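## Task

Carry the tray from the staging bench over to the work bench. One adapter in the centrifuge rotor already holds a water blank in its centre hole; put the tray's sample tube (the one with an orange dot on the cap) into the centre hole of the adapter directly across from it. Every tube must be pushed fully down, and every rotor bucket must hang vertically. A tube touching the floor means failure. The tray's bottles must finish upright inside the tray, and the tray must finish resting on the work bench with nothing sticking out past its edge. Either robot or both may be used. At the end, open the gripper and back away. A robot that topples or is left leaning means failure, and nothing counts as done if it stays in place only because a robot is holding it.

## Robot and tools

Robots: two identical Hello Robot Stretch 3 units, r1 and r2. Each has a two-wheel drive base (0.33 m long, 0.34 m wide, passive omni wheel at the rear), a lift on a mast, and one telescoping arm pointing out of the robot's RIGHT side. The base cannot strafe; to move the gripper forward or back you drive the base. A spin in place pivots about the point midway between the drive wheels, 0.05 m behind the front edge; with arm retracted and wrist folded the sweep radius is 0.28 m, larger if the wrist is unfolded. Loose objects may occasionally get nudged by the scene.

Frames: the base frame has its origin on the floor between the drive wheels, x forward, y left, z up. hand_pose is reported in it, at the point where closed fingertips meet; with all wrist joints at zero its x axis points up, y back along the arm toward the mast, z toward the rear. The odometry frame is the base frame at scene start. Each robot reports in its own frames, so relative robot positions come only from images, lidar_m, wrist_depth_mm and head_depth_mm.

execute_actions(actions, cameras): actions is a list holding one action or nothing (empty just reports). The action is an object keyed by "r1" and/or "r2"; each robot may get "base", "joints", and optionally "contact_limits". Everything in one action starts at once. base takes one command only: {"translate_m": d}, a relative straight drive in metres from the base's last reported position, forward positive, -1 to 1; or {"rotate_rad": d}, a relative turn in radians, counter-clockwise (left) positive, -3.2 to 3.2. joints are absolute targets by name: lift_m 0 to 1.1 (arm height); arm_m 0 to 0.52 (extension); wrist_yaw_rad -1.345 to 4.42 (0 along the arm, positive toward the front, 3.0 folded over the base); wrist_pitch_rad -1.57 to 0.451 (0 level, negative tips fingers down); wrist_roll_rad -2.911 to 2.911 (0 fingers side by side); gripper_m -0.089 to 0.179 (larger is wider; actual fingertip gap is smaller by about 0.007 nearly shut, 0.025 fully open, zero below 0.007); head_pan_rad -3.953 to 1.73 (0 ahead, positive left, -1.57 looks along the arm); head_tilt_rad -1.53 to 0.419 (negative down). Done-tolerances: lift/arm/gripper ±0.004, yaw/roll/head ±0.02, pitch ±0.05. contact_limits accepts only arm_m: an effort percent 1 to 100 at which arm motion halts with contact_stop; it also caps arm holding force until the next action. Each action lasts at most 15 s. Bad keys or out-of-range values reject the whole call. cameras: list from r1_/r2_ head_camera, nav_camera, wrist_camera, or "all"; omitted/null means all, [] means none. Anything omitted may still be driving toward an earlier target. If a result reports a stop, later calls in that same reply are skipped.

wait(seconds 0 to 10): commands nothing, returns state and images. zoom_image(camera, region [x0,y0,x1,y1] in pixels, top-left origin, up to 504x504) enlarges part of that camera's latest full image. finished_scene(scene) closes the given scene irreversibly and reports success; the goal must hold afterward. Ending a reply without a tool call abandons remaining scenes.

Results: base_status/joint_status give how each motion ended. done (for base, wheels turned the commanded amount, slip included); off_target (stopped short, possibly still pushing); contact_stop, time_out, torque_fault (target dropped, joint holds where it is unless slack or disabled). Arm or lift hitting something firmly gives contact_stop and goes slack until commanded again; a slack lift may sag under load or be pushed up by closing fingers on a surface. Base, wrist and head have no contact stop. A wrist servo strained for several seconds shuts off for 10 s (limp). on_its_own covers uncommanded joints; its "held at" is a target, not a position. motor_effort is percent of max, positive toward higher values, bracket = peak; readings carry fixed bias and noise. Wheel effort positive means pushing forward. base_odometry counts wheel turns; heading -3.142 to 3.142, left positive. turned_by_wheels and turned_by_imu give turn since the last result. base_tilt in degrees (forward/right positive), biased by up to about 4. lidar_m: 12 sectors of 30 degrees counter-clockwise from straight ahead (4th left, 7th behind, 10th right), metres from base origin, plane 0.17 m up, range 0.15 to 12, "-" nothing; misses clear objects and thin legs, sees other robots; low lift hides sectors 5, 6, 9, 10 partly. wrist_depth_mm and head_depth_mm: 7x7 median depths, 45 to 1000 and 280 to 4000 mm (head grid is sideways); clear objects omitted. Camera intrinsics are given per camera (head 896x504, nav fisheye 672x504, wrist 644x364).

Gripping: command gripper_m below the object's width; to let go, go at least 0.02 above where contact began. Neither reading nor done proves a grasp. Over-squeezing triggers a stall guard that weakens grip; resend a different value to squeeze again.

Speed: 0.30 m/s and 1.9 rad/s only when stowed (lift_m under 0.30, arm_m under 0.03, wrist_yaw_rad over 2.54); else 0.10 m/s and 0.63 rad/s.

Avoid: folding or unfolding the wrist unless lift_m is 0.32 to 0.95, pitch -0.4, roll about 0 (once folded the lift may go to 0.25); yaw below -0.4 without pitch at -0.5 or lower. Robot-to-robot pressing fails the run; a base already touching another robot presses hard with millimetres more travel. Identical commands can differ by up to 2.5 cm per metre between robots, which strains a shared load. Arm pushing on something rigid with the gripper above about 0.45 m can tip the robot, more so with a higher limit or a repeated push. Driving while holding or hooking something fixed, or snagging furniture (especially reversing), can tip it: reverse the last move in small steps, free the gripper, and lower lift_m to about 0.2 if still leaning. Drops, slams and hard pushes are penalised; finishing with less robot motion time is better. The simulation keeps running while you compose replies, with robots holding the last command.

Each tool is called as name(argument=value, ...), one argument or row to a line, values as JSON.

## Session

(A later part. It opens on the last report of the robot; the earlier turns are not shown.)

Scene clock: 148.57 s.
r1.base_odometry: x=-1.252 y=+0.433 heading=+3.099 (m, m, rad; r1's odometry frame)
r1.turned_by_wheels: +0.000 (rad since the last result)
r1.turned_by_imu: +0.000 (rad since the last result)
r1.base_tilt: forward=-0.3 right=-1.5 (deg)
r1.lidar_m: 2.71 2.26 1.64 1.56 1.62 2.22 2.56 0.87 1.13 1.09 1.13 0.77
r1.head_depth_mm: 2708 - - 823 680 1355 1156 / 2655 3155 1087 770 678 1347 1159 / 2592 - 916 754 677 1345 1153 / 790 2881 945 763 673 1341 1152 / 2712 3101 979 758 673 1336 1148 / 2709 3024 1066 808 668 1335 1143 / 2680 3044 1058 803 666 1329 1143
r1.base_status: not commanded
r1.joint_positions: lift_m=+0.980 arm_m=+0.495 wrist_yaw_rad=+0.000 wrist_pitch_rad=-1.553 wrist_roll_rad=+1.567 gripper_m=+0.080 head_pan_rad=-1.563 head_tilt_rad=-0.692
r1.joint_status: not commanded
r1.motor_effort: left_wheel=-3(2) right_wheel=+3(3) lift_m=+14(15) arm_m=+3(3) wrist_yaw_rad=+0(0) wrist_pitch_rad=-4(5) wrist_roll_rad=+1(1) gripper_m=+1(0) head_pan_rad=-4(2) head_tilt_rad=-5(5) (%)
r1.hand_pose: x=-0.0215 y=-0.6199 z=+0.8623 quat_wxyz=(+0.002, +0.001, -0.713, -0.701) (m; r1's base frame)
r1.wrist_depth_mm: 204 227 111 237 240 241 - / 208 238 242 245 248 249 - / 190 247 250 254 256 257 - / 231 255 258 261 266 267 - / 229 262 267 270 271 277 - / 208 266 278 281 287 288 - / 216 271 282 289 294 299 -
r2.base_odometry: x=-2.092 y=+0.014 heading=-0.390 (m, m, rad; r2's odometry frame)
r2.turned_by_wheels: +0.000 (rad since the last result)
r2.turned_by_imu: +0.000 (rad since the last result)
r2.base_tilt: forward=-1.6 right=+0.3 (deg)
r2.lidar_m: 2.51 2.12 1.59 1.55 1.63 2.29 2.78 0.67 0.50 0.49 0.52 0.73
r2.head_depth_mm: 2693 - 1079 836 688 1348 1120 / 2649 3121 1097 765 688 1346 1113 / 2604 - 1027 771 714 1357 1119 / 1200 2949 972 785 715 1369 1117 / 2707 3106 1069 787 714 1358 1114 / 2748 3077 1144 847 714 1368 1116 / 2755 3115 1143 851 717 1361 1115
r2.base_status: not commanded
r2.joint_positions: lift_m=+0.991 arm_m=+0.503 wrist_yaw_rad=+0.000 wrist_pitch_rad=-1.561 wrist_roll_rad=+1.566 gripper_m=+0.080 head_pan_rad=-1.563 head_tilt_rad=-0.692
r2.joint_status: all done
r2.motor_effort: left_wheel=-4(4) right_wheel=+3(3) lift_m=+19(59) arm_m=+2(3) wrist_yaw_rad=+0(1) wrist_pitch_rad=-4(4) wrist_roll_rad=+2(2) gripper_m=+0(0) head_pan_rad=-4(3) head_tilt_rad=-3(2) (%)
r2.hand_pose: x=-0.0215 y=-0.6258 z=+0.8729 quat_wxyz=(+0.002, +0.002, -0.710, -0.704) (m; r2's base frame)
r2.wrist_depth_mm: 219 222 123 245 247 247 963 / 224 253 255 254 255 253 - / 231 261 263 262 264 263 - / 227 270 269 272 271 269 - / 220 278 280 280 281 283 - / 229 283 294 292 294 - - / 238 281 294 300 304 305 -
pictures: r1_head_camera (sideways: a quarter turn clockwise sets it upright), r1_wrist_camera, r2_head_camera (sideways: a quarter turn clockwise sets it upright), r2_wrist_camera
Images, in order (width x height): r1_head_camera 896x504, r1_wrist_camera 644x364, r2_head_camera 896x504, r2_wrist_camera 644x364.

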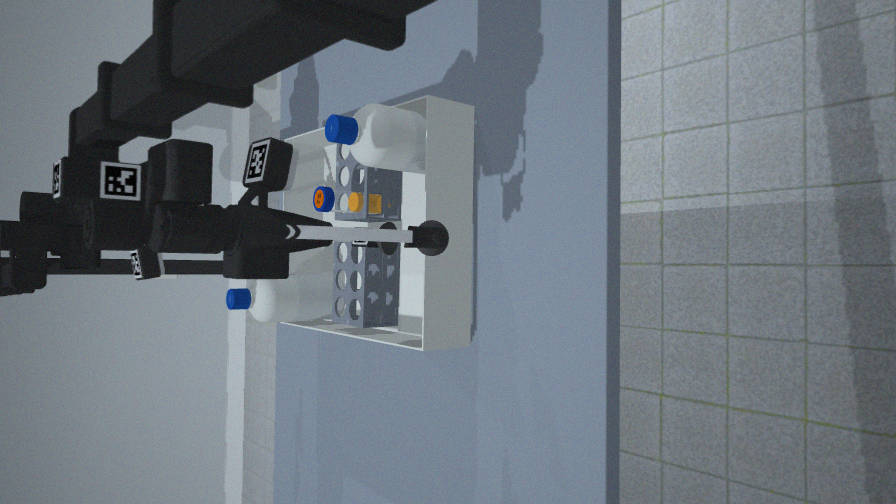

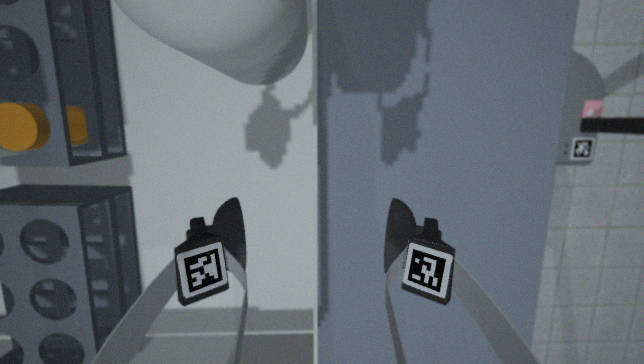

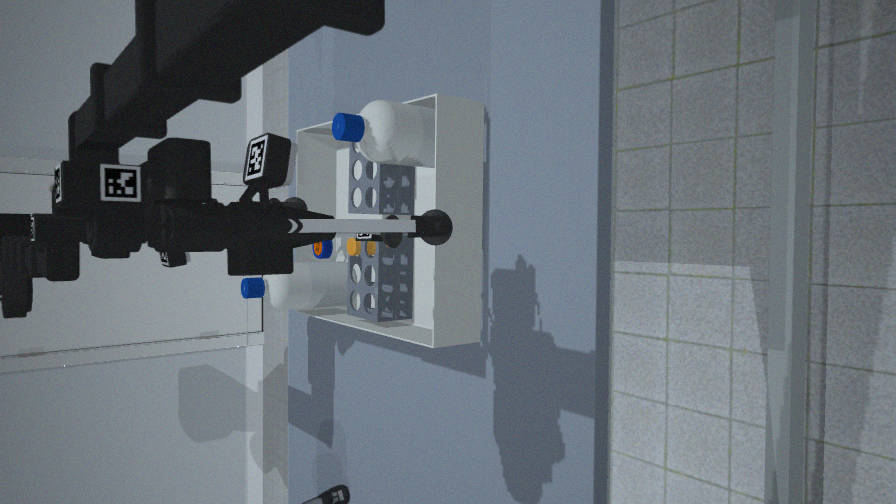

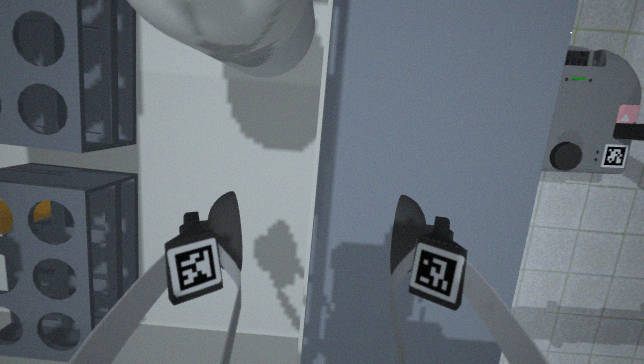

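execute_actions(
  actions=[
    {"r1":{"joints":{"lift_m":0.93}},"r2":{"joints":{"lift_m":0.93}}},
  ],
  cameras=[],
)

execute_actions(
  actions=[
    {"r1":{"joints":{"gripper_m":-0.06}},"r2":{"joints":{"gripper_m":-0.06}}},
  ],
  cameras=["r1_wrist_camera","r1_head_camera","r2_head_camera","r2_wrist_camera"],
)

Scene clock: 157.57 s.
r1.base_odometry: x=-1.252 y=+0.433 heading=+3.099 (m, m, rad; r1's odometry frame)
r1.turned_by_wheels: +0.000 (rad since the last result)
r1.turned_by_imu: +0.001 (rad since the last result)
r1.base_tilt: forward=-0.2 right=-1.4 (deg)
r1.lidar_m: 2.72 2.27 1.65 1.56 1.62 2.23 2.56 0.87 1.13 1.09 1.13 0.77
r1.head_depth_mm: 2719 3073 - - 682 1345 1163 / 2714 2941 971 767 679 1342 1159 / 2636 - 912 752 677 1343 1154 / 837 1752 937 759 675 1342 1151 / 2701 3073 978 758 670 1334 1146 / 2675 3041 1061 808 670 1334 1145 / 2676 3057 1057 805 665 1330 1144
r1.base_status: not commanded
r1.joint_positions: lift_m=+0.930 arm_m=+0.495 wrist_yaw_rad=+0.000 wrist_pitch_rad=-1.553 wrist_roll_rad=+1.567 gripper_m=+0.080 head_pan_rad=-1.563 head_tilt_rad=-0.692
r1.joint_status: all done
r1.motor_effort: left_wheel=-2(2) right_wheel=+3(3) lift_m=+15(15) arm_m=+3(3) wrist_yaw_rad=-1(0) wrist_pitch_rad=-4(5) wrist_roll_rad=+1(1) gripper_m=+0(1) head_pan_rad=-2(3) head_tilt_rad=-5(4) (%)
r1.hand_pose: x=-0.0215 y=-0.6199 z=+0.8123 quat_wxyz=(+0.002, +0.001, -0.713, -0.701) (m; r1's base frame)
r1.wrist_depth_mm: 184 98 102 190 193 195 196 / 189 192 194 196 199 201 202 / 194 199 200 203 205 207 209 / 203 206 206 209 212 215 217 / 204 212 213 217 218 223 226 / 209 218 222 224 228 230 - / 195 226 230 232 237 238 -
r2.base_odometry: x=-2.092 y=+0.014 heading=-0.390 (m, m, rad; r2's odometry frame)
r2.turned_by_wheels: +0.000 (rad since the last result)
r2.turned_by_imu: +0.000 (rad since the last result)
r2.base_tilt: forward=-1.5 right=+0.3 (deg)
r2.lidar_m: 2.52 2.11 1.59 1.55 1.63 2.30 2.78 0.67 0.50 0.49 0.52 0.72
r2.head_depth_mm: 2714 3011 - - 687 1355 1116 / 2715 2898 1032 766 691 1362 1113 / 2682 - 1026 770 709 1364 1115 / 1261 2939 960 781 711 1362 1117 / 2735 3035 1066 791 714 1363 1120 / 2741 3054 1151 845 716 1366 1124 / 2708 3068 1151 849 720 1355 1119
r2.base_status: not commanded
r2.joint_positions: lift_m=+0.931 arm_m=+0.503 wrist_yaw_rad=+0.000 wrist_pitch_rad=-1.561 wrist_roll_rad=+1.566 gripper_m=+0.080 head_pan_rad=-1.563 head_tilt_rad=-0.692
r2.joint_status: all done
r2.motor_effort: left_wheel=-4(4) right_wheel=+3(3) lift_m=+19(20) arm_m=+3(3) wrist_yaw_rad=+1(0) wrist_pitch_rad=-5(5) wrist_roll_rad=+2(2) gripper_m=+0(0) head_pan_rad=-3(3) head_tilt_rad=-3(3) (%)
r2.hand_pose: x=-0.0215 y=-0.6258 z=+0.8129 quat_wxyz=(+0.002, +0.002, -0.710, -0.704) (m; r2's base frame)
r2.wrist_depth_mm: 187 190 114 189 191 190 190 / 192 197 195 196 198 195 195 / 197 203 202 203 203 202 202 / 208 210 208 209 209 209 209 / 211 217 216 215 215 216 - / 216 225 226 224 225 223 - / 203 232 231 232 232 232 -
pictures: none
No camera images: the call's "cameras" was empty. Leave "cameras" out to get every camera's image.

Scene clock: 159.47 s.
r1.base_odometry: x=-1.252 y=+0.433 heading=+3.099 (m, m, rad; r1's odometry frame)
r1.turned_by_wheels: +0.000 (rad since the last result)
r1.turned_by_imu: +0.000 (rad since the last result)
r1.base_tilt: forward=-0.3 right=-1.5 (deg)
r1.lidar_m: 2.71 2.26 1.65 1.56 1.62 2.22 2.56 0.87 1.14 1.09 1.13 0.77
r1.head_depth_mm: 2693 3058 - - 680 1351 1158 / 2702 2949 966 764 680 1344 1154 / 2661 - 905 755 676 1344 1154 / 838 2333 940 761 672 1340 1148 / 2688 2995 971 760 671 1331 1150 / 2708 3040 1068 807 669 1326 1147 / 2705 3063 1056 805 668 1323 1142
r1.base_status: not commanded
r1.joint_positions: lift_m=+0.930 arm_m=+0.495 wrist_yaw_rad=+0.000 wrist_pitch_rad=-1.548 wrist_roll_rad=+1.567 gripper_m=-0.059 head_pan_rad=-1.563 head_tilt_rad=-0.692
r1.joint_status: all done
r1.motor_effort: left_wheel=-3(3) right_wheel=+3(3) lift_m=+18(18) arm_m=+3(4) wrist_yaw_rad=+0(0) wrist_pitch_rad=-7(7) wrist_roll_rad=+1(1) gripper_m=-23(99) head_pan_rad=-3(3) head_tilt_rad=-4(5) (%)
r1.hand_pose: x=-0.0215 y=-0.6211 z=+0.8120 quat_wxyz=(+0.002, +0.001, -0.715, -0.699) (m; r1's base frame)
r1.wrist_depth_mm: 182 99 105 189 192 194 194 / 186 191 191 194 198 199 200 / 192 196 197 200 204 205 207 / 201 202 203 208 212 213 216 / 201 208 209 - 218 220 224 / 206 216 216 224 226 228 - / 196 222 225 229 234 236 -
r2.base_odometry: x=-2.092 y=+0.014 heading=-0.390 (m, m, rad; r2's odometry frame)
r2.turned_by_wheels: +0.000 (rad since the last result)
r2.turned_by_imu: +0.000 (rad since the last result)
r2.base_tilt: forward=-1.6 right=+0.3 (deg)
r2.lidar_m: 2.52 2.12 1.59 1.55 1.63 2.30 2.78 0.67 0.50 0.49 0.52 0.73
r2.head_depth_mm: 2708 3005 - - 688 1350 1119 / 2716 2930 1018 761 688 1357 1116 / 2665 - 1021 771 710 1350 1109 / 1262 3012 976 785 715 1369 1116 / 2704 3063 1068 788 713 1361 1118 / 2738 3095 1138 849 716 1366 1120 / 2725 3024 1139 848 716 1366 1118
r2.base_status: not commanded
r2.joint_positions: lift_m=+0.930 arm_m=+0.503 wrist_yaw_rad=-0.003 wrist_pitch_rad=-1.553 wrist_roll_rad=+1.578 gripper_m=-0.059 head_pan_rad=-1.563 head_tilt_rad=-0.692
r2.joint_status: all done
r2.motor_effort: left_wheel=-4(4) right_wheel=+3(3) lift_m=+27(27) arm_m=+1(3) wrist_yaw_rad=+3(3) wrist_pitch_rad=-8(10) wrist_roll_rad=-4(3) gripper_m=-21(97) head_pan_rad=-3(3) head_tilt_rad=-3(3) (%)
r2.hand_pose: x=-0.0215 y=-0.6280 z=+0.8125 quat_wxyz=(-0.004, -0.004, -0.713, -0.701) (m; r2's base frame)
r2.wrist_depth_mm: 184 186 110 186 190 189 187 / 189 193 192 194 195 194 193 / 196 200 199 199 201 200 200 / 206 207 205 206 208 207 208 / 207 214 212 - 214 213 - / 214 223 221 224 221 221 - / 205 230 231 231 231 229 -
pictures: r1_head_camera (sideways: a quarter turn clockwise sets it upright), r1_wrist_camera, r2_head_camera (sideways: a quarter turn clockwise sets it upright), r2_wrist_camera
Images, in order (width x height): r1_head_camera 896x504, r1_wrist_camera 644x364, r2_head_camera 896x504, r2_wrist_camera 644x364.

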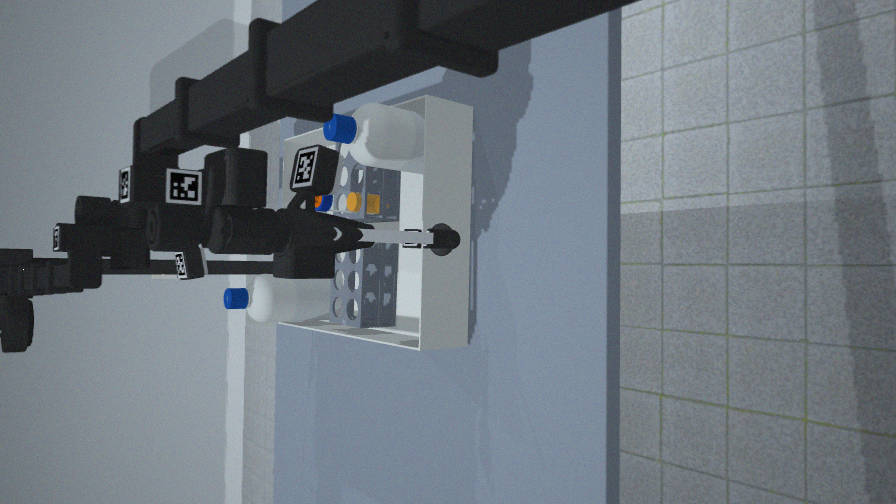

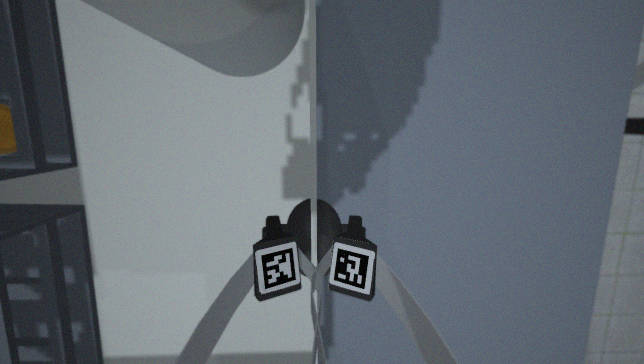

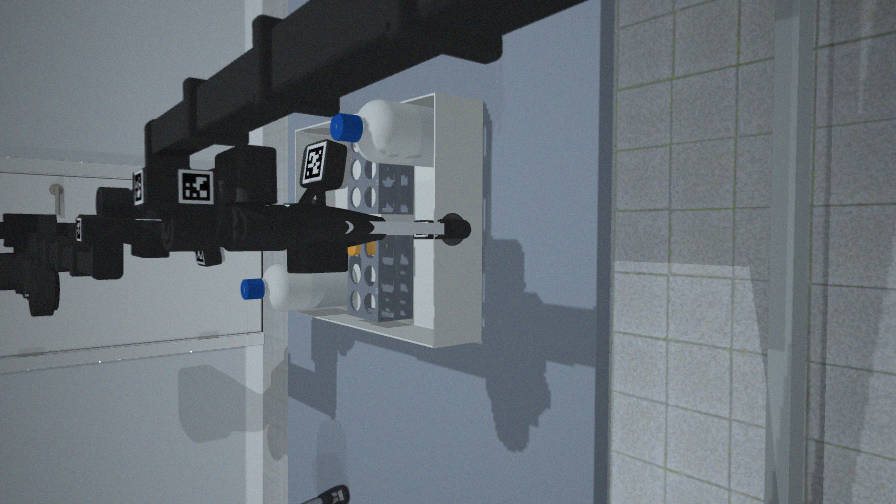

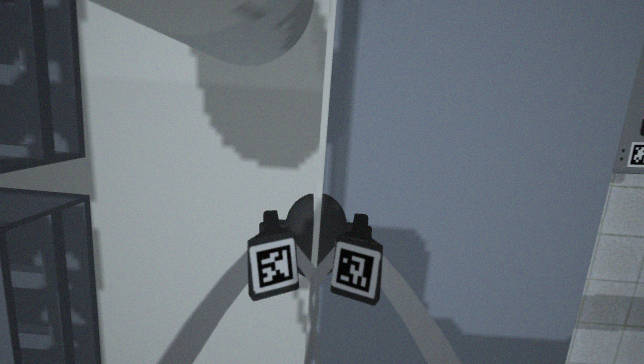

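execute_actions(
  actions=[
    {"r1":{"joints":{"lift_m":0.97}},"r2":{"joints":{"lift_m":0.97}}},
  ],
  cameras=["r1_head_camera","r2_head_camera","r2_nav_camera"],
)

Scene clock: 165.50 s.
r1.base_odometry: x=-1.252 y=+0.433 heading=+3.099 (m, m, rad; r1's odometry frame)
r1.turned_by_wheels: +0.000 (rad since the last result)
r1.turned_by_imu: +0.001 (rad since the last result)
r1.base_tilt: forward=-0.1 right=-1.2 (deg)
r1.lidar_m: 2.71 2.27 1.64 1.56 1.61 2.22 2.55 0.87 1.14 1.09 1.13 0.77
r1.head_depth_mm: 2713 2945 - 797 680 1354 1158 / 2678 - 984 755 678 1354 1156 / 2601 3167 850 756 677 1337 1149 / 809 1684 863 762 673 1339 1151 / 2699 2998 932 735 670 1329 1146 / 2685 3058 1065 807 668 1330 1146 / 2696 3004 1061 803 665 1324 1143
r1.base_status: not commanded
r1.joint_positions: lift_m=+0.970 arm_m=+0.495 wrist_yaw_rad=+0.000 wrist_pitch_rad=-1.548 wrist_roll_rad=+1.567 gripper_m=-0.050 head_pan_rad=-1.563 head_tilt_rad=-0.692
r1.joint_status: all done
r1.on_its_own: gripper_m is held at -0.051, not at your -0.060, by its stall guard, which is not easing now
r1.motor_effort: left_wheel=-3(3) right_wheel=+3(4) lift_m=+26(26) arm_m=+3(3) wrist_yaw_rad=+0(0) wrist_pitch_rad=-7(7) wrist_roll_rad=+1(1) gripper_m=-19(20) head_pan_rad=-3(3) head_tilt_rad=-5(3) (%)
r1.hand_pose: x=-0.0215 y=-0.6211 z=+0.8515 quat_wxyz=(+0.002, +0.001, -0.715, -0.699) (m; r1's base frame)
r1.wrist_depth_mm: 183 99 104 226 229 230 968 / 187 191 192 232 237 238 - / 193 197 198 241 244 246 251 / 201 203 204 247 253 253 - / 201 208 210 - 259 264 - / 206 215 217 268 270 271 - / 196 223 225 274 279 282 -
r2.base_odometry: x=-2.092 y=+0.014 heading=-0.390 (m, m, rad; r2's odometry frame)
r2.turned_by_wheels: +0.000 (rad since the last result)
r2.turned_by_imu: +0.000 (rad since the last result)
r2.base_tilt: forward=-1.4 right=+0.3 (deg)
r2.lidar_m: 2.51 2.11 1.59 1.55 1.62 2.30 2.78 0.67 0.50 0.49 0.51 0.72
r2.head_depth_mm: 2680 2919 - 808 685 1356 1113 / 2688 - 1023 757 690 1352 1110 / 2621 - 866 758 709 1355 1121 / 891 2951 875 760 713 1358 1127 / 2712 2994 991 788 713 1364 1123 / 2754 3094 1144 846 715 1359 1121 / 2733 3092 1139 850 718 1380 1121
r2.base_status: not commanded
r2.joint_positions: lift_m=+0.969 arm_m=+0.503 wrist_yaw_rad=-0.003 wrist_pitch_rad=-1.553 wrist_roll_rad=+1.578 gripper_m=-0.056 head_pan_rad=-1.563 head_tilt_rad=-0.692
r2.joint_status: all done
r2.motor_effort: left_wheel=-5(5) right_wheel=+3(3) lift_m=+71(72) arm_m=+1(1) wrist_yaw_rad=+4(3) wrist_pitch_rad=-9(8) wrist_roll_rad=-4(3) gripper_m=-20(19) head_pan_rad=-3(3) head_tilt_rad=-3(3) (%)
r2.hand_pose: x=-0.0215 y=-0.6280 z=+0.8511 quat_wxyz=(-0.004, -0.004, -0.713, -0.701) (m; r2's base frame)
r2.wrist_depth_mm: 183 186 110 186 226 225 227 / 189 193 193 193 232 230 231 / 195 199 198 201 240 240 237 / 206 206 205 206 248 246 - / 207 215 213 - 257 255 - / 215 221 222 245 265 264 - / 206 231 231 271 274 275 -
pictures: r1_head_camera (sideways: a quarter turn clockwise sets it upright), r2_head_camera (sideways: a quarter turn clockwise sets it upright), r2_nav_camera (sideways: a quarter turn counterclockwise sets it upright)
Images, in order (width x height): r1_head_camera 896x504, r2_head_camera 896x504, r2_nav_camera 672x504.

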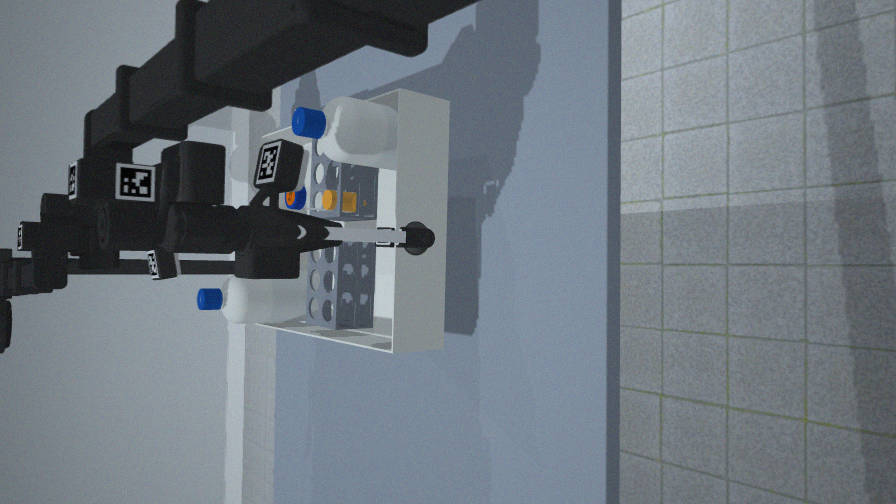

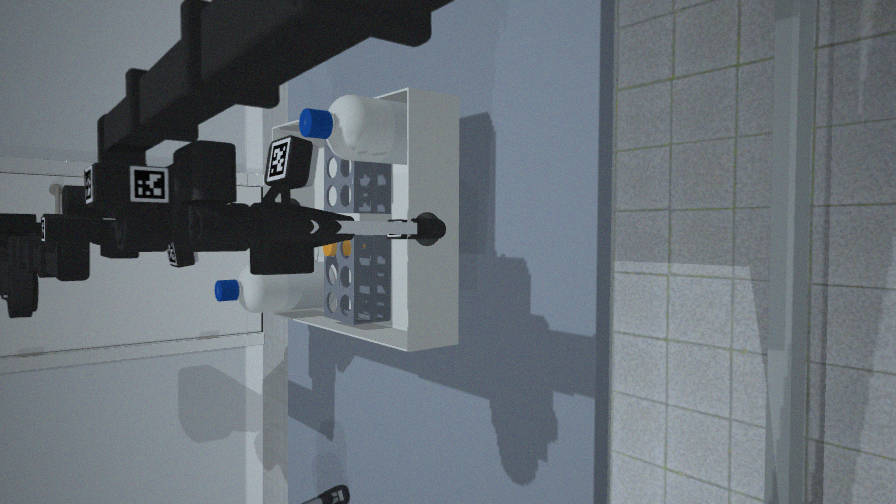

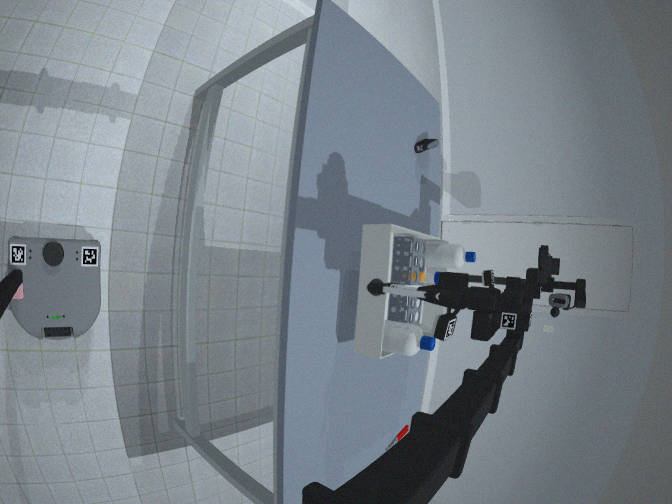

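execute_actions(
  actions=[
    {"r1":{"joints":{"lift_m":1.06}},"r2":{"joints":{"lift_m":1.06}}},
  ],
  cameras=[],
)

execute_actions(
  actions=[
    {"r1":{"base":{"translate_m":-0.5},"joints":{"head_pan_rad":-2.3,"head_tilt_rad":-0.6}},"r2":{"base":{"translate_m":0.5},"joints":{"head_pan_rad":-0.8,"head_tilt_rad":-0.6}}},
  ],
  cameras=["r1_head_camera","r2_head_camera","r2_nav_camera"],
)

Scene clock: 173.87 s.
r1.base_odometry: x=-1.252 y=+0.433 heading=+3.099 (m, m, rad; r1's odometry frame)
r1.turned_by_wheels: +0.000 (rad since the last result)
r1.turned_by_imu: +0.001 (rad since the last result)
r1.base_tilt: forward=-0.1 right=-1.3 (deg)
r1.lidar_m: 2.71 2.27 1.64 1.56 1.61 2.23 2.56 0.87 1.13 1.09 1.13 0.77
r1.head_depth_mm: - 3045 1094 823 681 1352 1152 / 2756 2929 655 825 678 1346 1157 / - 979 686 818 676 1338 1154 / 1535 942 791 814 673 1342 1149 / 2688 877 786 811 672 1337 1148 / 2674 3078 1064 806 668 1324 1143 / 2698 3046 1055 803 665 1330 1142
r1.base_status: not commanded
r1.joint_positions: lift_m=+1.059 arm_m=+0.495 wrist_yaw_rad=+0.000 wrist_pitch_rad=-1.548 wrist_roll_rad=+1.567 gripper_m=-0.050 head_pan_rad=-1.563 head_tilt_rad=-0.692
r1.joint_status: all done
r1.on_its_own: gripper_m is held at -0.051, not at your -0.060, by its stall guard, which is not easing now
r1.motor_effort: left_wheel=-3(3) right_wheel=+3(3) lift_m=+26(26) arm_m=+3(3) wrist_yaw_rad=+0(1) wrist_pitch_rad=-6(7) wrist_roll_rad=+1(1) gripper_m=-19(20) head_pan_rad=-2(2) head_tilt_rad=-4(5) (%)
r1.hand_pose: x=-0.0215 y=-0.6211 z=+0.9415 quat_wxyz=(+0.002, +0.001, -0.715, -0.699) (m; r1's base frame)
r1.wrist_depth_mm: 183 99 104 309 314 320 - / 187 191 192 320 326 327 - / 193 196 197 331 338 337 - / 202 203 204 340 345 - - / 201 209 210 - 359 - - / 207 215 217 368 373 - - / 195 223 224 377 386 - -
r2.base_odometry: x=-2.092 y=+0.014 heading=-0.390 (m, m, rad; r2's odometry frame)
r2.turned_by_wheels: +0.000 (rad since the last result)
r2.turned_by_imu: +0.000 (rad since the last result)
r2.base_tilt: forward=-1.6 right=+0.3 (deg)
r2.lidar_m: 2.51 2.12 1.59 1.55 1.63 2.29 2.78 0.67 0.50 0.49 0.51 0.73
r2.head_depth_mm: - 2977 1129 836 685 1350 1112 / 2777 2953 653 810 688 1357 1124 / - 975 687 807 710 1362 1121 / 2729 913 827 814 710 1360 1114 / 2696 2917 800 810 712 1372 1123 / 2727 3160 1150 845 714 1358 1119 / 2737 3092 1138 852 717 1374 1118
r2.base_status: not commanded
r2.joint_positions: lift_m=+1.059 arm_m=+0.503 wrist_yaw_rad=-0.003 wrist_pitch_rad=-1.553 wrist_roll_rad=+1.578 gripper_m=-0.056 head_pan_rad=-1.563 head_tilt_rad=-0.692
r2.joint_status: all done
r2.motor_effort: left_wheel=-5(5) right_wheel=+4(4) lift_m=+71(76) arm_m=+1(1) wrist_yaw_rad=+3(3) wrist_pitch_rad=-9(8) wrist_roll_rad=-3(4) gripper_m=-19(19) head_pan_rad=-3(3) head_tilt_rad=-2(3) (%)
r2.hand_pose: x=-0.0215 y=-0.6280 z=+0.9411 quat_wxyz=(-0.004, -0.004, -0.713, -0.701) (m; r2's base frame)
r2.wrist_depth_mm: 184 187 110 186 312 311 - / 189 194 193 193 320 321 - / 195 199 198 201 331 329 - / 206 206 205 206 342 - - / 208 215 212 - 353 - - / 214 222 221 297 368 - - / 207 230 230 377 379 - -
pictures: none
No camera images: the call's "cameras" was empty. Leave "cameras" out to get every camera's image.

Scene clock: 180.33 s.
r1.base_odometry: x=-0.753 y=+0.412 heading=+3.099 (m, m, rad; r1's odometry frame)
r1.turned_by_wheels: +0.000 (rad since the last result)
r1.turned_by_imu: +0.005 (rad since the last result)
r1.base_tilt: forward=-0.3 right=-1.3 (deg)
r1.lidar_m: 3.18 2.25 1.62 1.55 1.63 2.22 2.06 2.30 0.51 1.10 1.13 1.22
r1.head_depth_mm: - - - - 1633 1426 1199 / - - - - 1686 1417 1190 / 3827 - - - 1723 1412 1199 / 3546 - - 2057 1718 1407 1188 / 3220 - - 2038 1564 1306 1119 / 3032 - 2763 2208 703 1331 1182 / 2823 - 2931 902 702 623 1186
r1.base_status: done
r1.joint_positions: lift_m=+1.059 arm_m=+0.495 wrist_yaw_rad=+0.000 wrist_pitch_rad=-1.516 wrist_roll_rad=+1.567 gripper_m=-0.050 head_pan_rad=-2.293 head_tilt_rad=-0.606
r1.joint_status: all done
r1.on_its_own: gripper_m is held at -0.051, not at your -0.060, by its stall guard, which is not easing now; wrist_pitch_rad is at rest, and its effort (-23) is outside its rest range (-20 to +32)
r1.motor_effort: left_wheel=-4(7) right_wheel=+5(6) lift_m=+26(26) arm_m=+1(3) wrist_yaw_rad=+0(1) wrist_pitch_rad=-23(24) wrist_roll_rad=+0(1) gripper_m=-22(22) head_pan_rad=-2(30) head_tilt_rad=+2(13) (%)
r1.hand_pose: x=-0.0215 y=-0.6296 z=+0.9410 quat_wxyz=(+0.002, +0.001, -0.726, -0.688) (m; r1's base frame)
r1.wrist_depth_mm: 185 92 109 309 313 311 - / 193 195 193 317 320 321 - / 196 200 200 282 330 334 - / 206 207 206 286 343 346 - / 207 214 212 210 353 357 - / 212 220 221 292 369 - - / 200 227 227 378 380 - -
r2.base_odometry: x=-1.630 y=-0.177 heading=-0.390 (m, m, rad; r2's odometry frame)
r2.turned_by_wheels: +0.000 (rad since the last result)
r2.turned_by_imu: -0.004 (rad since the last result)
r2.base_tilt: forward=-1.5 right=+0.3 (deg)
r2.lidar_m: 2.28 2.09 1.58 1.53 1.60 2.26 3.27 0.70 0.52 0.51 0.53 2.03
r2.head_depth_mm: 2967 3235 3345 2279 726 795 1198 / 3140 3538 3289 2288 1772 1406 1000 / 3468 3887 3364 2305 1769 1433 1195 / 3774 - 3269 2296 1775 1442 1205 / - - 3326 2309 1795 1444 1205 / - - 3198 2356 1791 1443 1210 / - - 3388 2319 1764 1440 1217
r2.base_status: done
r2.joint_positions: lift_m=+1.059 arm_m=+0.503 wrist_yaw_rad=-0.004 wrist_pitch_rad=-1.527 wrist_roll_rad=+1.578 gripper_m=-0.056 head_pan_rad=-0.807 head_tilt_rad=-0.606
r2.joint_status: all done
r2.on_its_own: wrist_pitch_rad is at rest, and its effort (-21) is outside its rest range (-20 to +32)
r2.motor_effort: left_wheel=-6(7) right_wheel=+5(8) lift_m=+71(71) arm_m=+0(1) wrist_yaw_rad=+4(3) wrist_pitch_rad=-21(21) wrist_roll_rad=-4(3) gripper_m=-22(22) head_pan_rad=+3(35) head_tilt_rad=+2(11) (%)
r2.hand_pose: x=-0.0215 y=-0.6348 z=+0.9407 quat_wxyz=(-0.004, -0.004, -0.722, -0.692) (m; r2's base frame)
r2.wrist_depth_mm: 186 110 117 187 308 309 - / 193 197 194 194 319 316 - / 200 204 201 201 328 324 - / 211 210 208 336 338 - - / 212 217 214 - 352 - - / 220 227 223 365 361 - - / 209 235 231 374 373 - -
pictures: r1_head_camera (sideways: a quarter turn clockwise sets it upright), r2_head_camera (sideways: a quarter turn clockwise sets it upright), r2_nav_camera (sideways: a quarter turn counterclockwise sets it upright)
Images, in order (width x height): r1_head_camera 896x504, r2_head_camera 896x504, r2_nav_camera 672x504.

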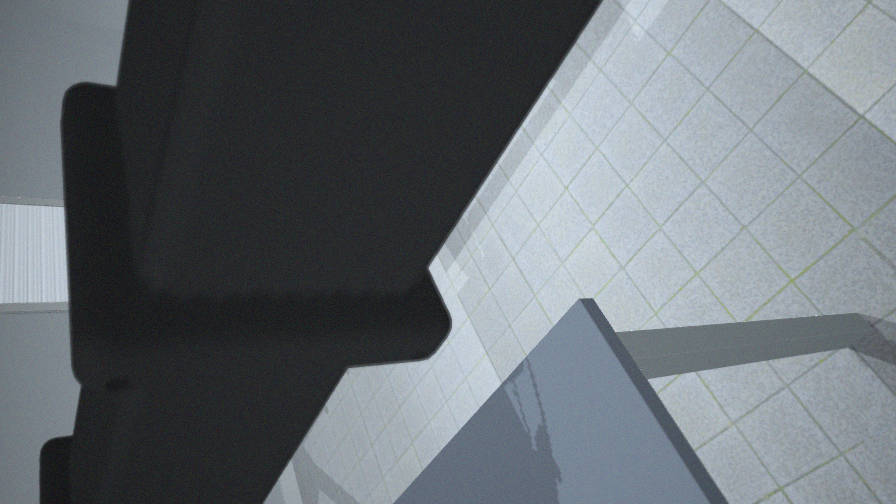

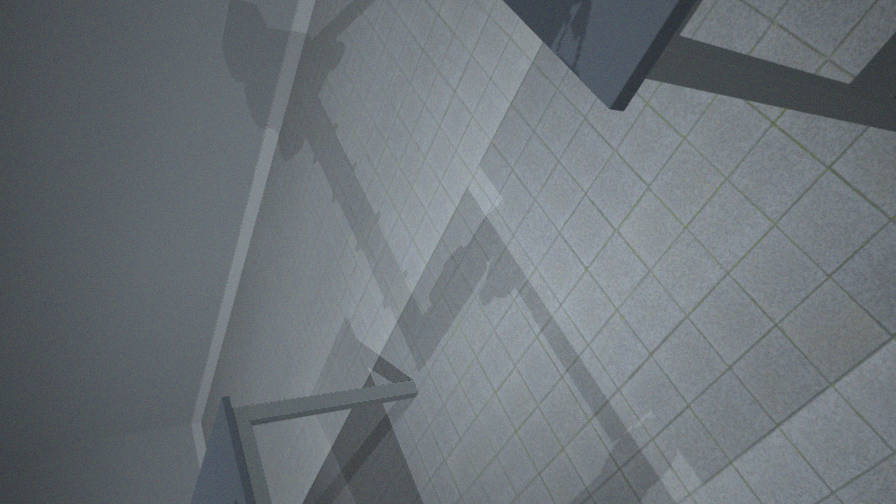

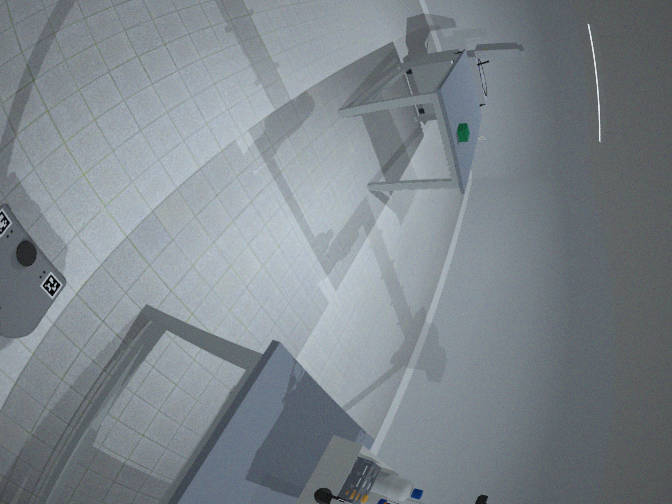

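execute_actions(
  actions=[
    {"r1":{"base":{"rotate_rad":0.03},"joints":{"arm_m":0.503}},"r2":{"base":{"rotate_rad":-0.033},"joints":{"arm_m":0.509}}},
  ],
  cameras=[],
)

execute_actions(
  actions=[
    {"r1":{"base":{"translate_m":-0.4}},"r2":{"base":{"translate_m":0.4}}},
  ],
  cameras=["r1_wrist_camera","r2_wrist_camera"],
)

Scene clock: 198.67 s.
r1.base_odometry: x=-0.753 y=+0.412 heading=+3.129 (m, m, rad; r1's odometry frame)
r1.turned_by_wheels: +0.030 (rad since the last result)
r1.turned_by_imu: +0.031 (rad since the last result)
r1.base_tilt: forward=-0.3 right=-1.4 (deg)
r1.lidar_m: 3.18 2.19 1.61 1.55 1.64 2.29 2.07 2.30 0.51 1.09 1.14 1.21
r1.head_depth_mm: - - - - 1638 1424 1199 / - - - - 1686 1415 1195 / 3749 - - - 1738 1413 1198 / 3464 - - 2056 1726 1417 1192 / 3212 - - 2039 732 914 1116 / 2988 - 2808 2199 704 1365 1185 / 2756 - 2946 904 702 623 1185
r1.base_status: done
r1.joint_positions: lift_m=+1.059 arm_m=+0.503 wrist_yaw_rad=+0.000 wrist_pitch_rad=-1.532 wrist_roll_rad=+1.571 gripper_m=-0.050 head_pan_rad=-2.293 head_tilt_rad=-0.606
r1.joint_status: all done
r1.on_its_own: gripper_m is held at -0.051, not at your -0.060, by its stall guard, which is not easing now
r1.motor_effort: left_wheel=-4(12) right_wheel=+4(14) lift_m=+26(26) arm_m=+3(0) wrist_yaw_rad=+0(0) wrist_pitch_rad=-15(23) wrist_roll_rad=-1(1) gripper_m=-21(22) head_pan_rad=-3(3) head_tilt_rad=+2(2) (%)
r1.hand_pose: x=-0.0215 y=-0.6332 z=+0.9412 quat_wxyz=(+0.000, +0.000, -0.720, -0.694) (m; r1's base frame)
r1.wrist_depth_mm: 184 186 105 309 313 315 - / 190 193 192 317 322 322 - / 193 198 199 280 333 333 - / 203 203 205 334 343 347 - / 203 211 211 - 357 - - / 209 217 218 294 369 - - / 199 225 226 375 381 - -
r2.base_odometry: x=-1.630 y=-0.177 heading=-0.423 (m, m, rad; r2's odometry frame)
r2.turned_by_wheels: -0.033 (rad since the last result)
r2.turned_by_imu: -0.033 (rad since the last result)
r2.base_tilt: forward=-1.5 right=+0.3 (deg)
r2.lidar_m: 2.03 2.17 1.59 1.53 1.59 2.18 3.27 0.72 0.53 0.51 0.53 2.03
r2.head_depth_mm: 2900 3186 3308 2302 725 1317 1203 / 3132 3442 3295 2271 1767 1335 1002 / 3422 3830 3342 2301 1770 1423 1211 / 3648 - 3337 2342 1785 1429 1206 / - - 3336 2345 1759 1439 1209 / - - 3190 2368 1785 1430 1210 / - - 3207 2318 1793 1450 1213
r2.base_status: done
r2.joint_positions: lift_m=+1.059 arm_m=+0.509 wrist_yaw_rad=-0.002 wrist_pitch_rad=-1.543 wrist_roll_rad=+1.577 gripper_m=-0.056 head_pan_rad=-0.807 head_tilt_rad=-0.606
r2.joint_status: all done
r2.motor_effort: left_wheel=+0(8) right_wheel=+1(6) lift_m=+71(71) arm_m=+2(2) wrist_yaw_rad=+2(4) wrist_pitch_rad=-13(21) wrist_roll_rad=-3(4) gripper_m=-21(22) head_pan_rad=+3(3) head_tilt_rad=+2(2) (%)
r2.hand_pose: x=-0.0215 y=-0.6365 z=+0.9409 quat_wxyz=(-0.003, -0.003, -0.717, -0.698) (m; r2's base frame)
r2.wrist_depth_mm: 186 91 113 187 309 310 - / 191 194 193 194 319 317 - / 197 200 198 201 332 331 - / 208 207 206 338 341 - - / 202 215 213 - 352 - - / 199 224 222 368 362 - - / 202 231 232 374 380 - -
pictures: none
No camera images: the call's "cameras" was empty. Leave "cameras" out to get every camera's image.

Scene clock: 204.13 s.
r1.base_odometry: x=-0.353 y=+0.407 heading=+3.128 (m, m, rad; r1's odometry frame)
r1.turned_by_wheels: +0.000 (rad since the last result)
r1.turned_by_imu: +0.004 (rad since the last result)
r1.base_tilt: forward=-0.2 right=-1.3 (deg)
r1.lidar_m: 3.58 2.19 1.62 1.57 1.65 2.31 1.68 1.69 3.23 0.45 0.46 1.58
r1.head_depth_mm: - - - - 1631 1424 1202 / - - - - 1684 1414 1197 / 3748 - - - 1737 1415 1195 / 3424 - - 2067 1733 1405 1193 / 3159 - - 2061 1725 1400 1188 / 2981 - 2778 2220 1718 1402 1181 / 2744 - 2926 2209 1706 1402 1180
r1.base_status: done
r1.joint_positions: lift_m=+1.059 arm_m=+0.503 wrist_yaw_rad=-0.001 wrist_pitch_rad=-1.544 wrist_roll_rad=+1.572 gripper_m=-0.050 head_pan_rad=-2.293 head_tilt_rad=-0.606
r1.joint_status: not commanded
r1.on_its_own: gripper_m is held at -0.051, not at your -0.060, by its stall guard, which is not easing now
r1.motor_effort: left_wheel=-5(12) right_wheel=+5(7) lift_m=+26(26) arm_m=+3(3) wrist_yaw_rad=+1(1) wrist_pitch_rad=-9(15) wrist_roll_rad=-2(1) gripper_m=-20(21) head_pan_rad=-2(3) head_tilt_rad=+3(3) (%)
r1.hand_pose: x=-0.0215 y=-0.6301 z=+0.9414 quat_wxyz=(+0.000, -0.001, -0.716, -0.698) (m; r1's base frame)
r1.wrist_depth_mm: 182 185 104 176 - - - / 188 191 191 195 - - - / 192 196 198 - - - - / 201 203 204 - - - - / 201 209 211 - 552 - - / 207 217 218 370 371 - - / 214 224 225 376 388 - -
r2.base_odometry: x=-1.265 y=-0.341 heading=-0.423 (m, m, rad; r2's odometry frame)
r2.turned_by_wheels: +0.000 (rad since the last result)
r2.turned_by_imu: -0.002 (rad since the last result)
r2.base_tilt: forward=-1.5 right=+0.2 (deg)
r2.lidar_m: 1.97 2.17 1.59 1.53 1.59 2.18 3.66 0.72 0.53 1.16 3.35 1.64
r2.head_depth_mm: 2871 3157 3281 2275 1740 1433 1202 / 3142 3469 3268 2320 1764 1432 1211 / 3361 3725 3300 2319 1761 1444 1212 / 3737 - 3402 2314 1769 1434 1211 / - - 3416 2231 1778 1437 1213 / - - 2819 2304 1785 1443 1215 / - - 2812 2352 1789 1444 1212
r2.base_status: done
r2.joint_positions: lift_m=+1.059 arm_m=+0.509 wrist_yaw_rad=-0.002 wrist_pitch_rad=-1.555 wrist_roll_rad=+1.577 gripper_m=-0.056 head_pan_rad=-0.807 head_tilt_rad=-0.606
r2.joint_status: not commanded
r2.motor_effort: left_wheel=-1(2) right_wheel=+0(4) lift_m=+71(71) arm_m=+1(2) wrist_yaw_rad=+2(2) wrist_pitch_rad=-7(13) wrist_roll_rad=-3(3) gripper_m=-20(21) head_pan_rad=+4(3) head_tilt_rad=+2(3) (%)
r2.hand_pose: x=-0.0215 y=-0.6334 z=+0.9412 quat_wxyz=(-0.003, -0.003, -0.712, -0.702) (m; r2's base frame)
r2.wrist_depth_mm: 185 92 111 186 312 - - / 189 193 192 194 - - - / 195 199 198 200 - - - / 206 206 205 207 - - - / 200 213 213 - - - - / 199 222 221 - - - - / 202 228 230 - - - -
pictures: r1_wrist_camera, r2_wrist_camera
Images, in order (width x height): r1_wrist_camera 644x364, r2_wrist_camera 644x364.

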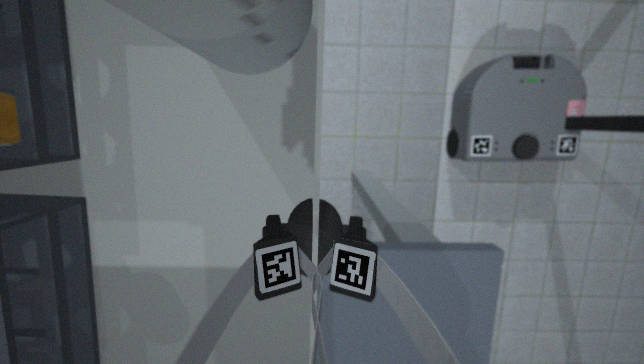

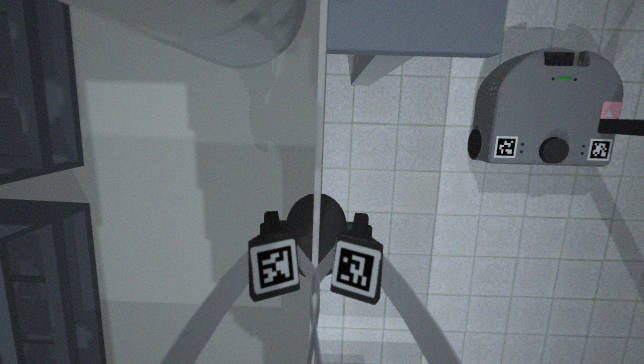

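execute_actions(
  actions=[
    {"r1":{"base":{"rotate_rad":-0.007}},"r2":{"base":{"rotate_rad":0.007}}},
  ],
  cameras=[],
)

execute_actions(
  actions=[
    {"r1":{"base":{"translate_m":-0.7}},"r2":{"base":{"translate_m":0.7}}},
  ],
  cameras=["r1_wrist_camera","r2_head_camera"],
)

Scene clock: 214.93 s.
r1.base_odometry: x=-0.353 y=+0.407 heading=+3.121 (m, m, rad; r1's odometry frame)
r1.turned_by_wheels: -0.007 (rad since the last result)
r1.turned_by_imu: -0.006 (rad since the last result)
r1.base_tilt: forward=-0.2 right=-1.3 (deg)
r1.lidar_m: 3.58 2.21 1.62 1.57 1.65 2.28 1.68 1.69 3.24 0.45 0.46 1.57
r1.head_depth_mm: - - - - 1643 1422 1204 / - - - - 1690 1415 1193 / 3720 - - - 1734 1412 1190 / 3479 - - 2054 1722 1413 1193 / 3183 - - 2047 1724 1404 1192 / 2980 - 2760 2208 1724 1401 1181 / 2749 - 2919 2212 1705 1401 1180
r1.base_status: done
r1.joint_positions: lift_m=+1.059 arm_m=+0.503 wrist_yaw_rad=-0.001 wrist_pitch_rad=-1.545 wrist_roll_rad=+1.572 gripper_m=-0.050 head_pan_rad=-2.293 head_tilt_rad=-0.606
r1.joint_status: not commanded
r1.on_its_own: gripper_m is held at -0.051, not at your -0.060, by its stall guard, which is not easing now
r1.motor_effort: left_wheel=-4(10) right_wheel=+4(10) lift_m=+26(26) arm_m=+3(3) wrist_yaw_rad=+1(1) wrist_pitch_rad=-9(8) wrist_roll_rad=-1(1) gripper_m=-20(20) head_pan_rad=-2(3) head_tilt_rad=+3(2) (%)
r1.hand_pose: x=-0.0215 y=-0.6299 z=+0.9414 quat_wxyz=(-0.001, -0.001, -0.716, -0.698) (m; r1's base frame)
r1.wrist_depth_mm: 182 184 103 189 - - - / 188 192 192 - - - - / 192 197 198 - - - - / 201 203 203 - - - - / 201 209 210 - 570 - - / 207 216 217 369 371 - - / 213 224 224 376 386 - -
r2.base_odometry: x=-1.265 y=-0.341 heading=-0.416 (m, m, rad; r2's odometry frame)
r2.turned_by_wheels: +0.007 (rad since the last result)
r2.turned_by_imu: +0.007 (rad since the last result)
r2.base_tilt: forward=-1.5 right=+0.3 (deg)
r2.lidar_m: 2.03 2.15 1.59 1.53 1.59 2.19 3.67 0.72 0.53 1.15 3.37 1.65
r2.head_depth_mm: 2940 3200 3285 2296 1759 1427 1205 / 3109 3511 3351 2301 1749 1434 1204 / 3458 3806 3221 2336 1755 1445 1203 / 3725 - 3352 2318 1763 1438 1211 / - - 3186 2246 1781 1448 1210 / - - 2967 2340 1779 1433 1205 / - - 2821 2349 1791 1444 1216
r2.base_status: done
r2.joint_positions: lift_m=+1.059 arm_m=+0.509 wrist_yaw_rad=-0.002 wrist_pitch_rad=-1.556 wrist_roll_rad=+1.577 gripper_m=-0.056 head_pan_rad=-0.807 head_tilt_rad=-0.606
r2.joint_status: not commanded
r2.motor_effort: left_wheel=-1(9) right_wheel=+1(6) lift_m=+71(71) arm_m=+1(1) wrist_yaw_rad=+1(2) wrist_pitch_rad=-7(7) wrist_roll_rad=-3(3) gripper_m=-19(20) head_pan_rad=+2(3) head_tilt_rad=+1(2) (%)
r2.hand_pose: x=-0.0215 y=-0.6332 z=+0.9412 quat_wxyz=(-0.003, -0.003, -0.712, -0.702) (m; r2's base frame)
r2.wrist_depth_mm: 185 104 111 186 310 - - / 190 193 192 194 - - - / 194 199 198 200 - - - / 206 206 206 208 - - - / 201 214 212 - - - - / 214 222 221 - - - - / 202 229 229 - - - -
pictures: none
No camera images: the call's "cameras" was empty. Leave "cameras" out to get every camera's image.

Scene clock: 223.47 s.
r1.base_odometry: x=+0.347 y=+0.392 heading=+3.121 (m, m, rad; r1's odometry frame)
r1.turned_by_wheels: +0.000 (rad since the last result)
r1.turned_by_imu: +0.006 (rad since the last result)
r1.base_tilt: forward=-0.3 right=-1.4 (deg)
r1.lidar_m: 2.26 2.19 1.64 1.60 1.67 2.32 2.38 1.02 1.41 1.59 1.33 0.91
r1.head_depth_mm: - - - - 1592 1416 1199 / - - - - 1680 1415 1198 / 3794 - - - 1733 1416 1190 / 3462 - - 1857 1734 1407 1192 / 3216 - - 2059 1712 1405 1187 / 2928 - 2777 2208 1706 1400 1192 / 2726 - 2908 2186 1701 1394 1180
r1.base_status: done
r1.joint_positions: lift_m=+1.059 arm_m=+0.503 wrist_yaw_rad=-0.001 wrist_pitch_rad=-1.557 wrist_roll_rad=+1.573 gripper_m=-0.050 head_pan_rad=-2.293 head_tilt_rad=-0.606
r1.joint_status: not commanded
r1.on_its_own: gripper_m is held at -0.051, not at your -0.060, by its stall guard, which is not easing now
r1.motor_effort: left_wheel=-5(10) right_wheel=+5(7) lift_m=+26(26) arm_m=+3(3) wrist_yaw_rad=+2(1) wrist_pitch_rad=-2(8) wrist_roll_rad=-2(2) gripper_m=-19(20) head_pan_rad=-3(3) head_tilt_rad=+2(3) (%)
r1.hand_pose: x=-0.0215 y=-0.6269 z=+0.9417 quat_wxyz=(-0.001, -0.002, -0.712, -0.702) (m; r1's base frame)
r1.wrist_depth_mm: 180 184 101 168 - - - / 186 189 191 195 - - - / 191 195 197 200 - - - / 199 201 203 207 - - - / 200 207 209 - - - - / 204 215 216 222 - - - / 212 221 225 - - - -
r2.base_odometry: x=-0.625 y=-0.624 heading=-0.416 (m, m, rad; r2's odometry frame)
r2.turned_by_wheels: +0.000 (rad since the last result)
r2.turned_by_imu: -0.004 (rad since the last result)
r2.base_tilt: forward=-1.4 right=+0.3 (deg)
r2.lidar_m: 2.01 2.16 1.59 1.53 1.59 2.18 2.00 1.01 1.44 1.60 1.43 1.00
r2.head_depth_mm: 2922 3201 3265 2258 1757 1415 1200 / 3127 3479 3306 2294 1775 1435 1191 / 3424 3669 2825 2118 1756 1423 1201 / 3661 - 1465 2319 1769 1436 1213 / - - 1315 2239 1773 1435 1213 / - - 1389 1141 1481 1440 1210 / - - 1399 2259 1716 1449 1209
r2.base_status: done
r2.joint_positions: lift_m=+1.059 arm_m=+0.509 wrist_yaw_rad=-0.002 wrist_pitch_rad=-1.568 wrist_roll_rad=+1.577 gripper_m=-0.056 head_pan_rad=-0.807 head_tilt_rad=-0.606
r2.joint_status: not commanded
r2.motor_effort: left_wheel=-2(3) right_wheel=+1(5) lift_m=+71(71) arm_m=+1(1) wrist_yaw_rad=+2(3) wrist_pitch_rad=-1(7) wrist_roll_rad=-3(3) gripper_m=-20(20) head_pan_rad=+3(3) head_tilt_rad=+2(2) (%)
r2.hand_pose: x=-0.0215 y=-0.6300 z=+0.9415 quat_wxyz=(-0.003, -0.003, -0.708, -0.707) (m; r2's base frame)
r2.wrist_depth_mm: 183 105 108 186 - - - / 188 191 191 194 - - - / 192 197 198 200 - - - / 203 205 204 207 - - - / 205 212 212 - - - - / 211 219 220 223 - - - / 201 226 228 - - - -
pictures: r1_wrist_camera, r2_head_camera (sideways: a quarter turn clockwise sets it upright)
Images, in order (width x height): r1_wrist_camera 644x364, r2_head_camera 896x504.

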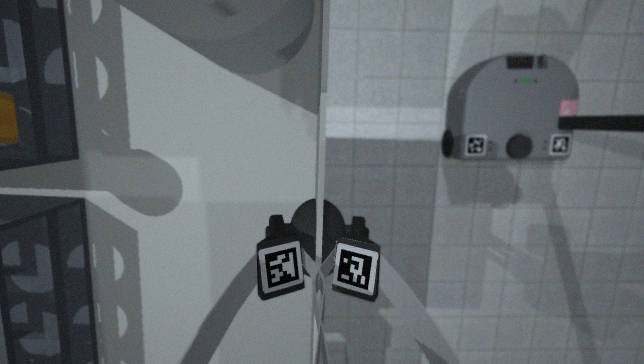

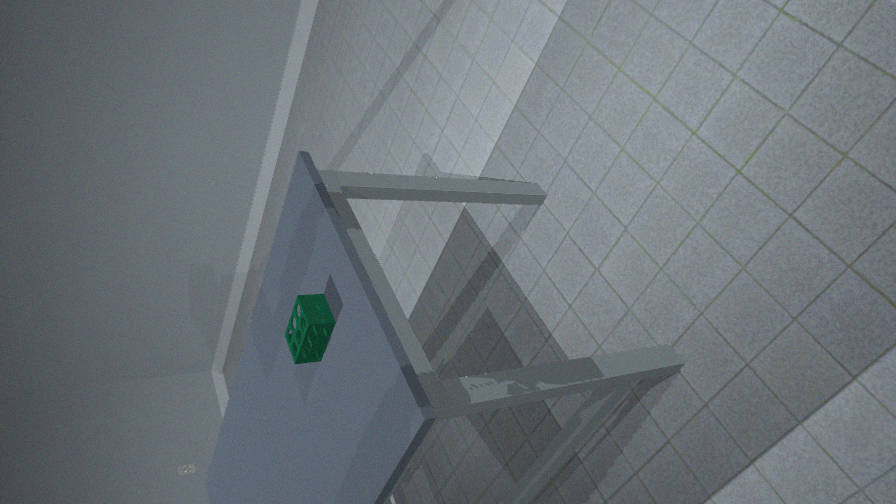

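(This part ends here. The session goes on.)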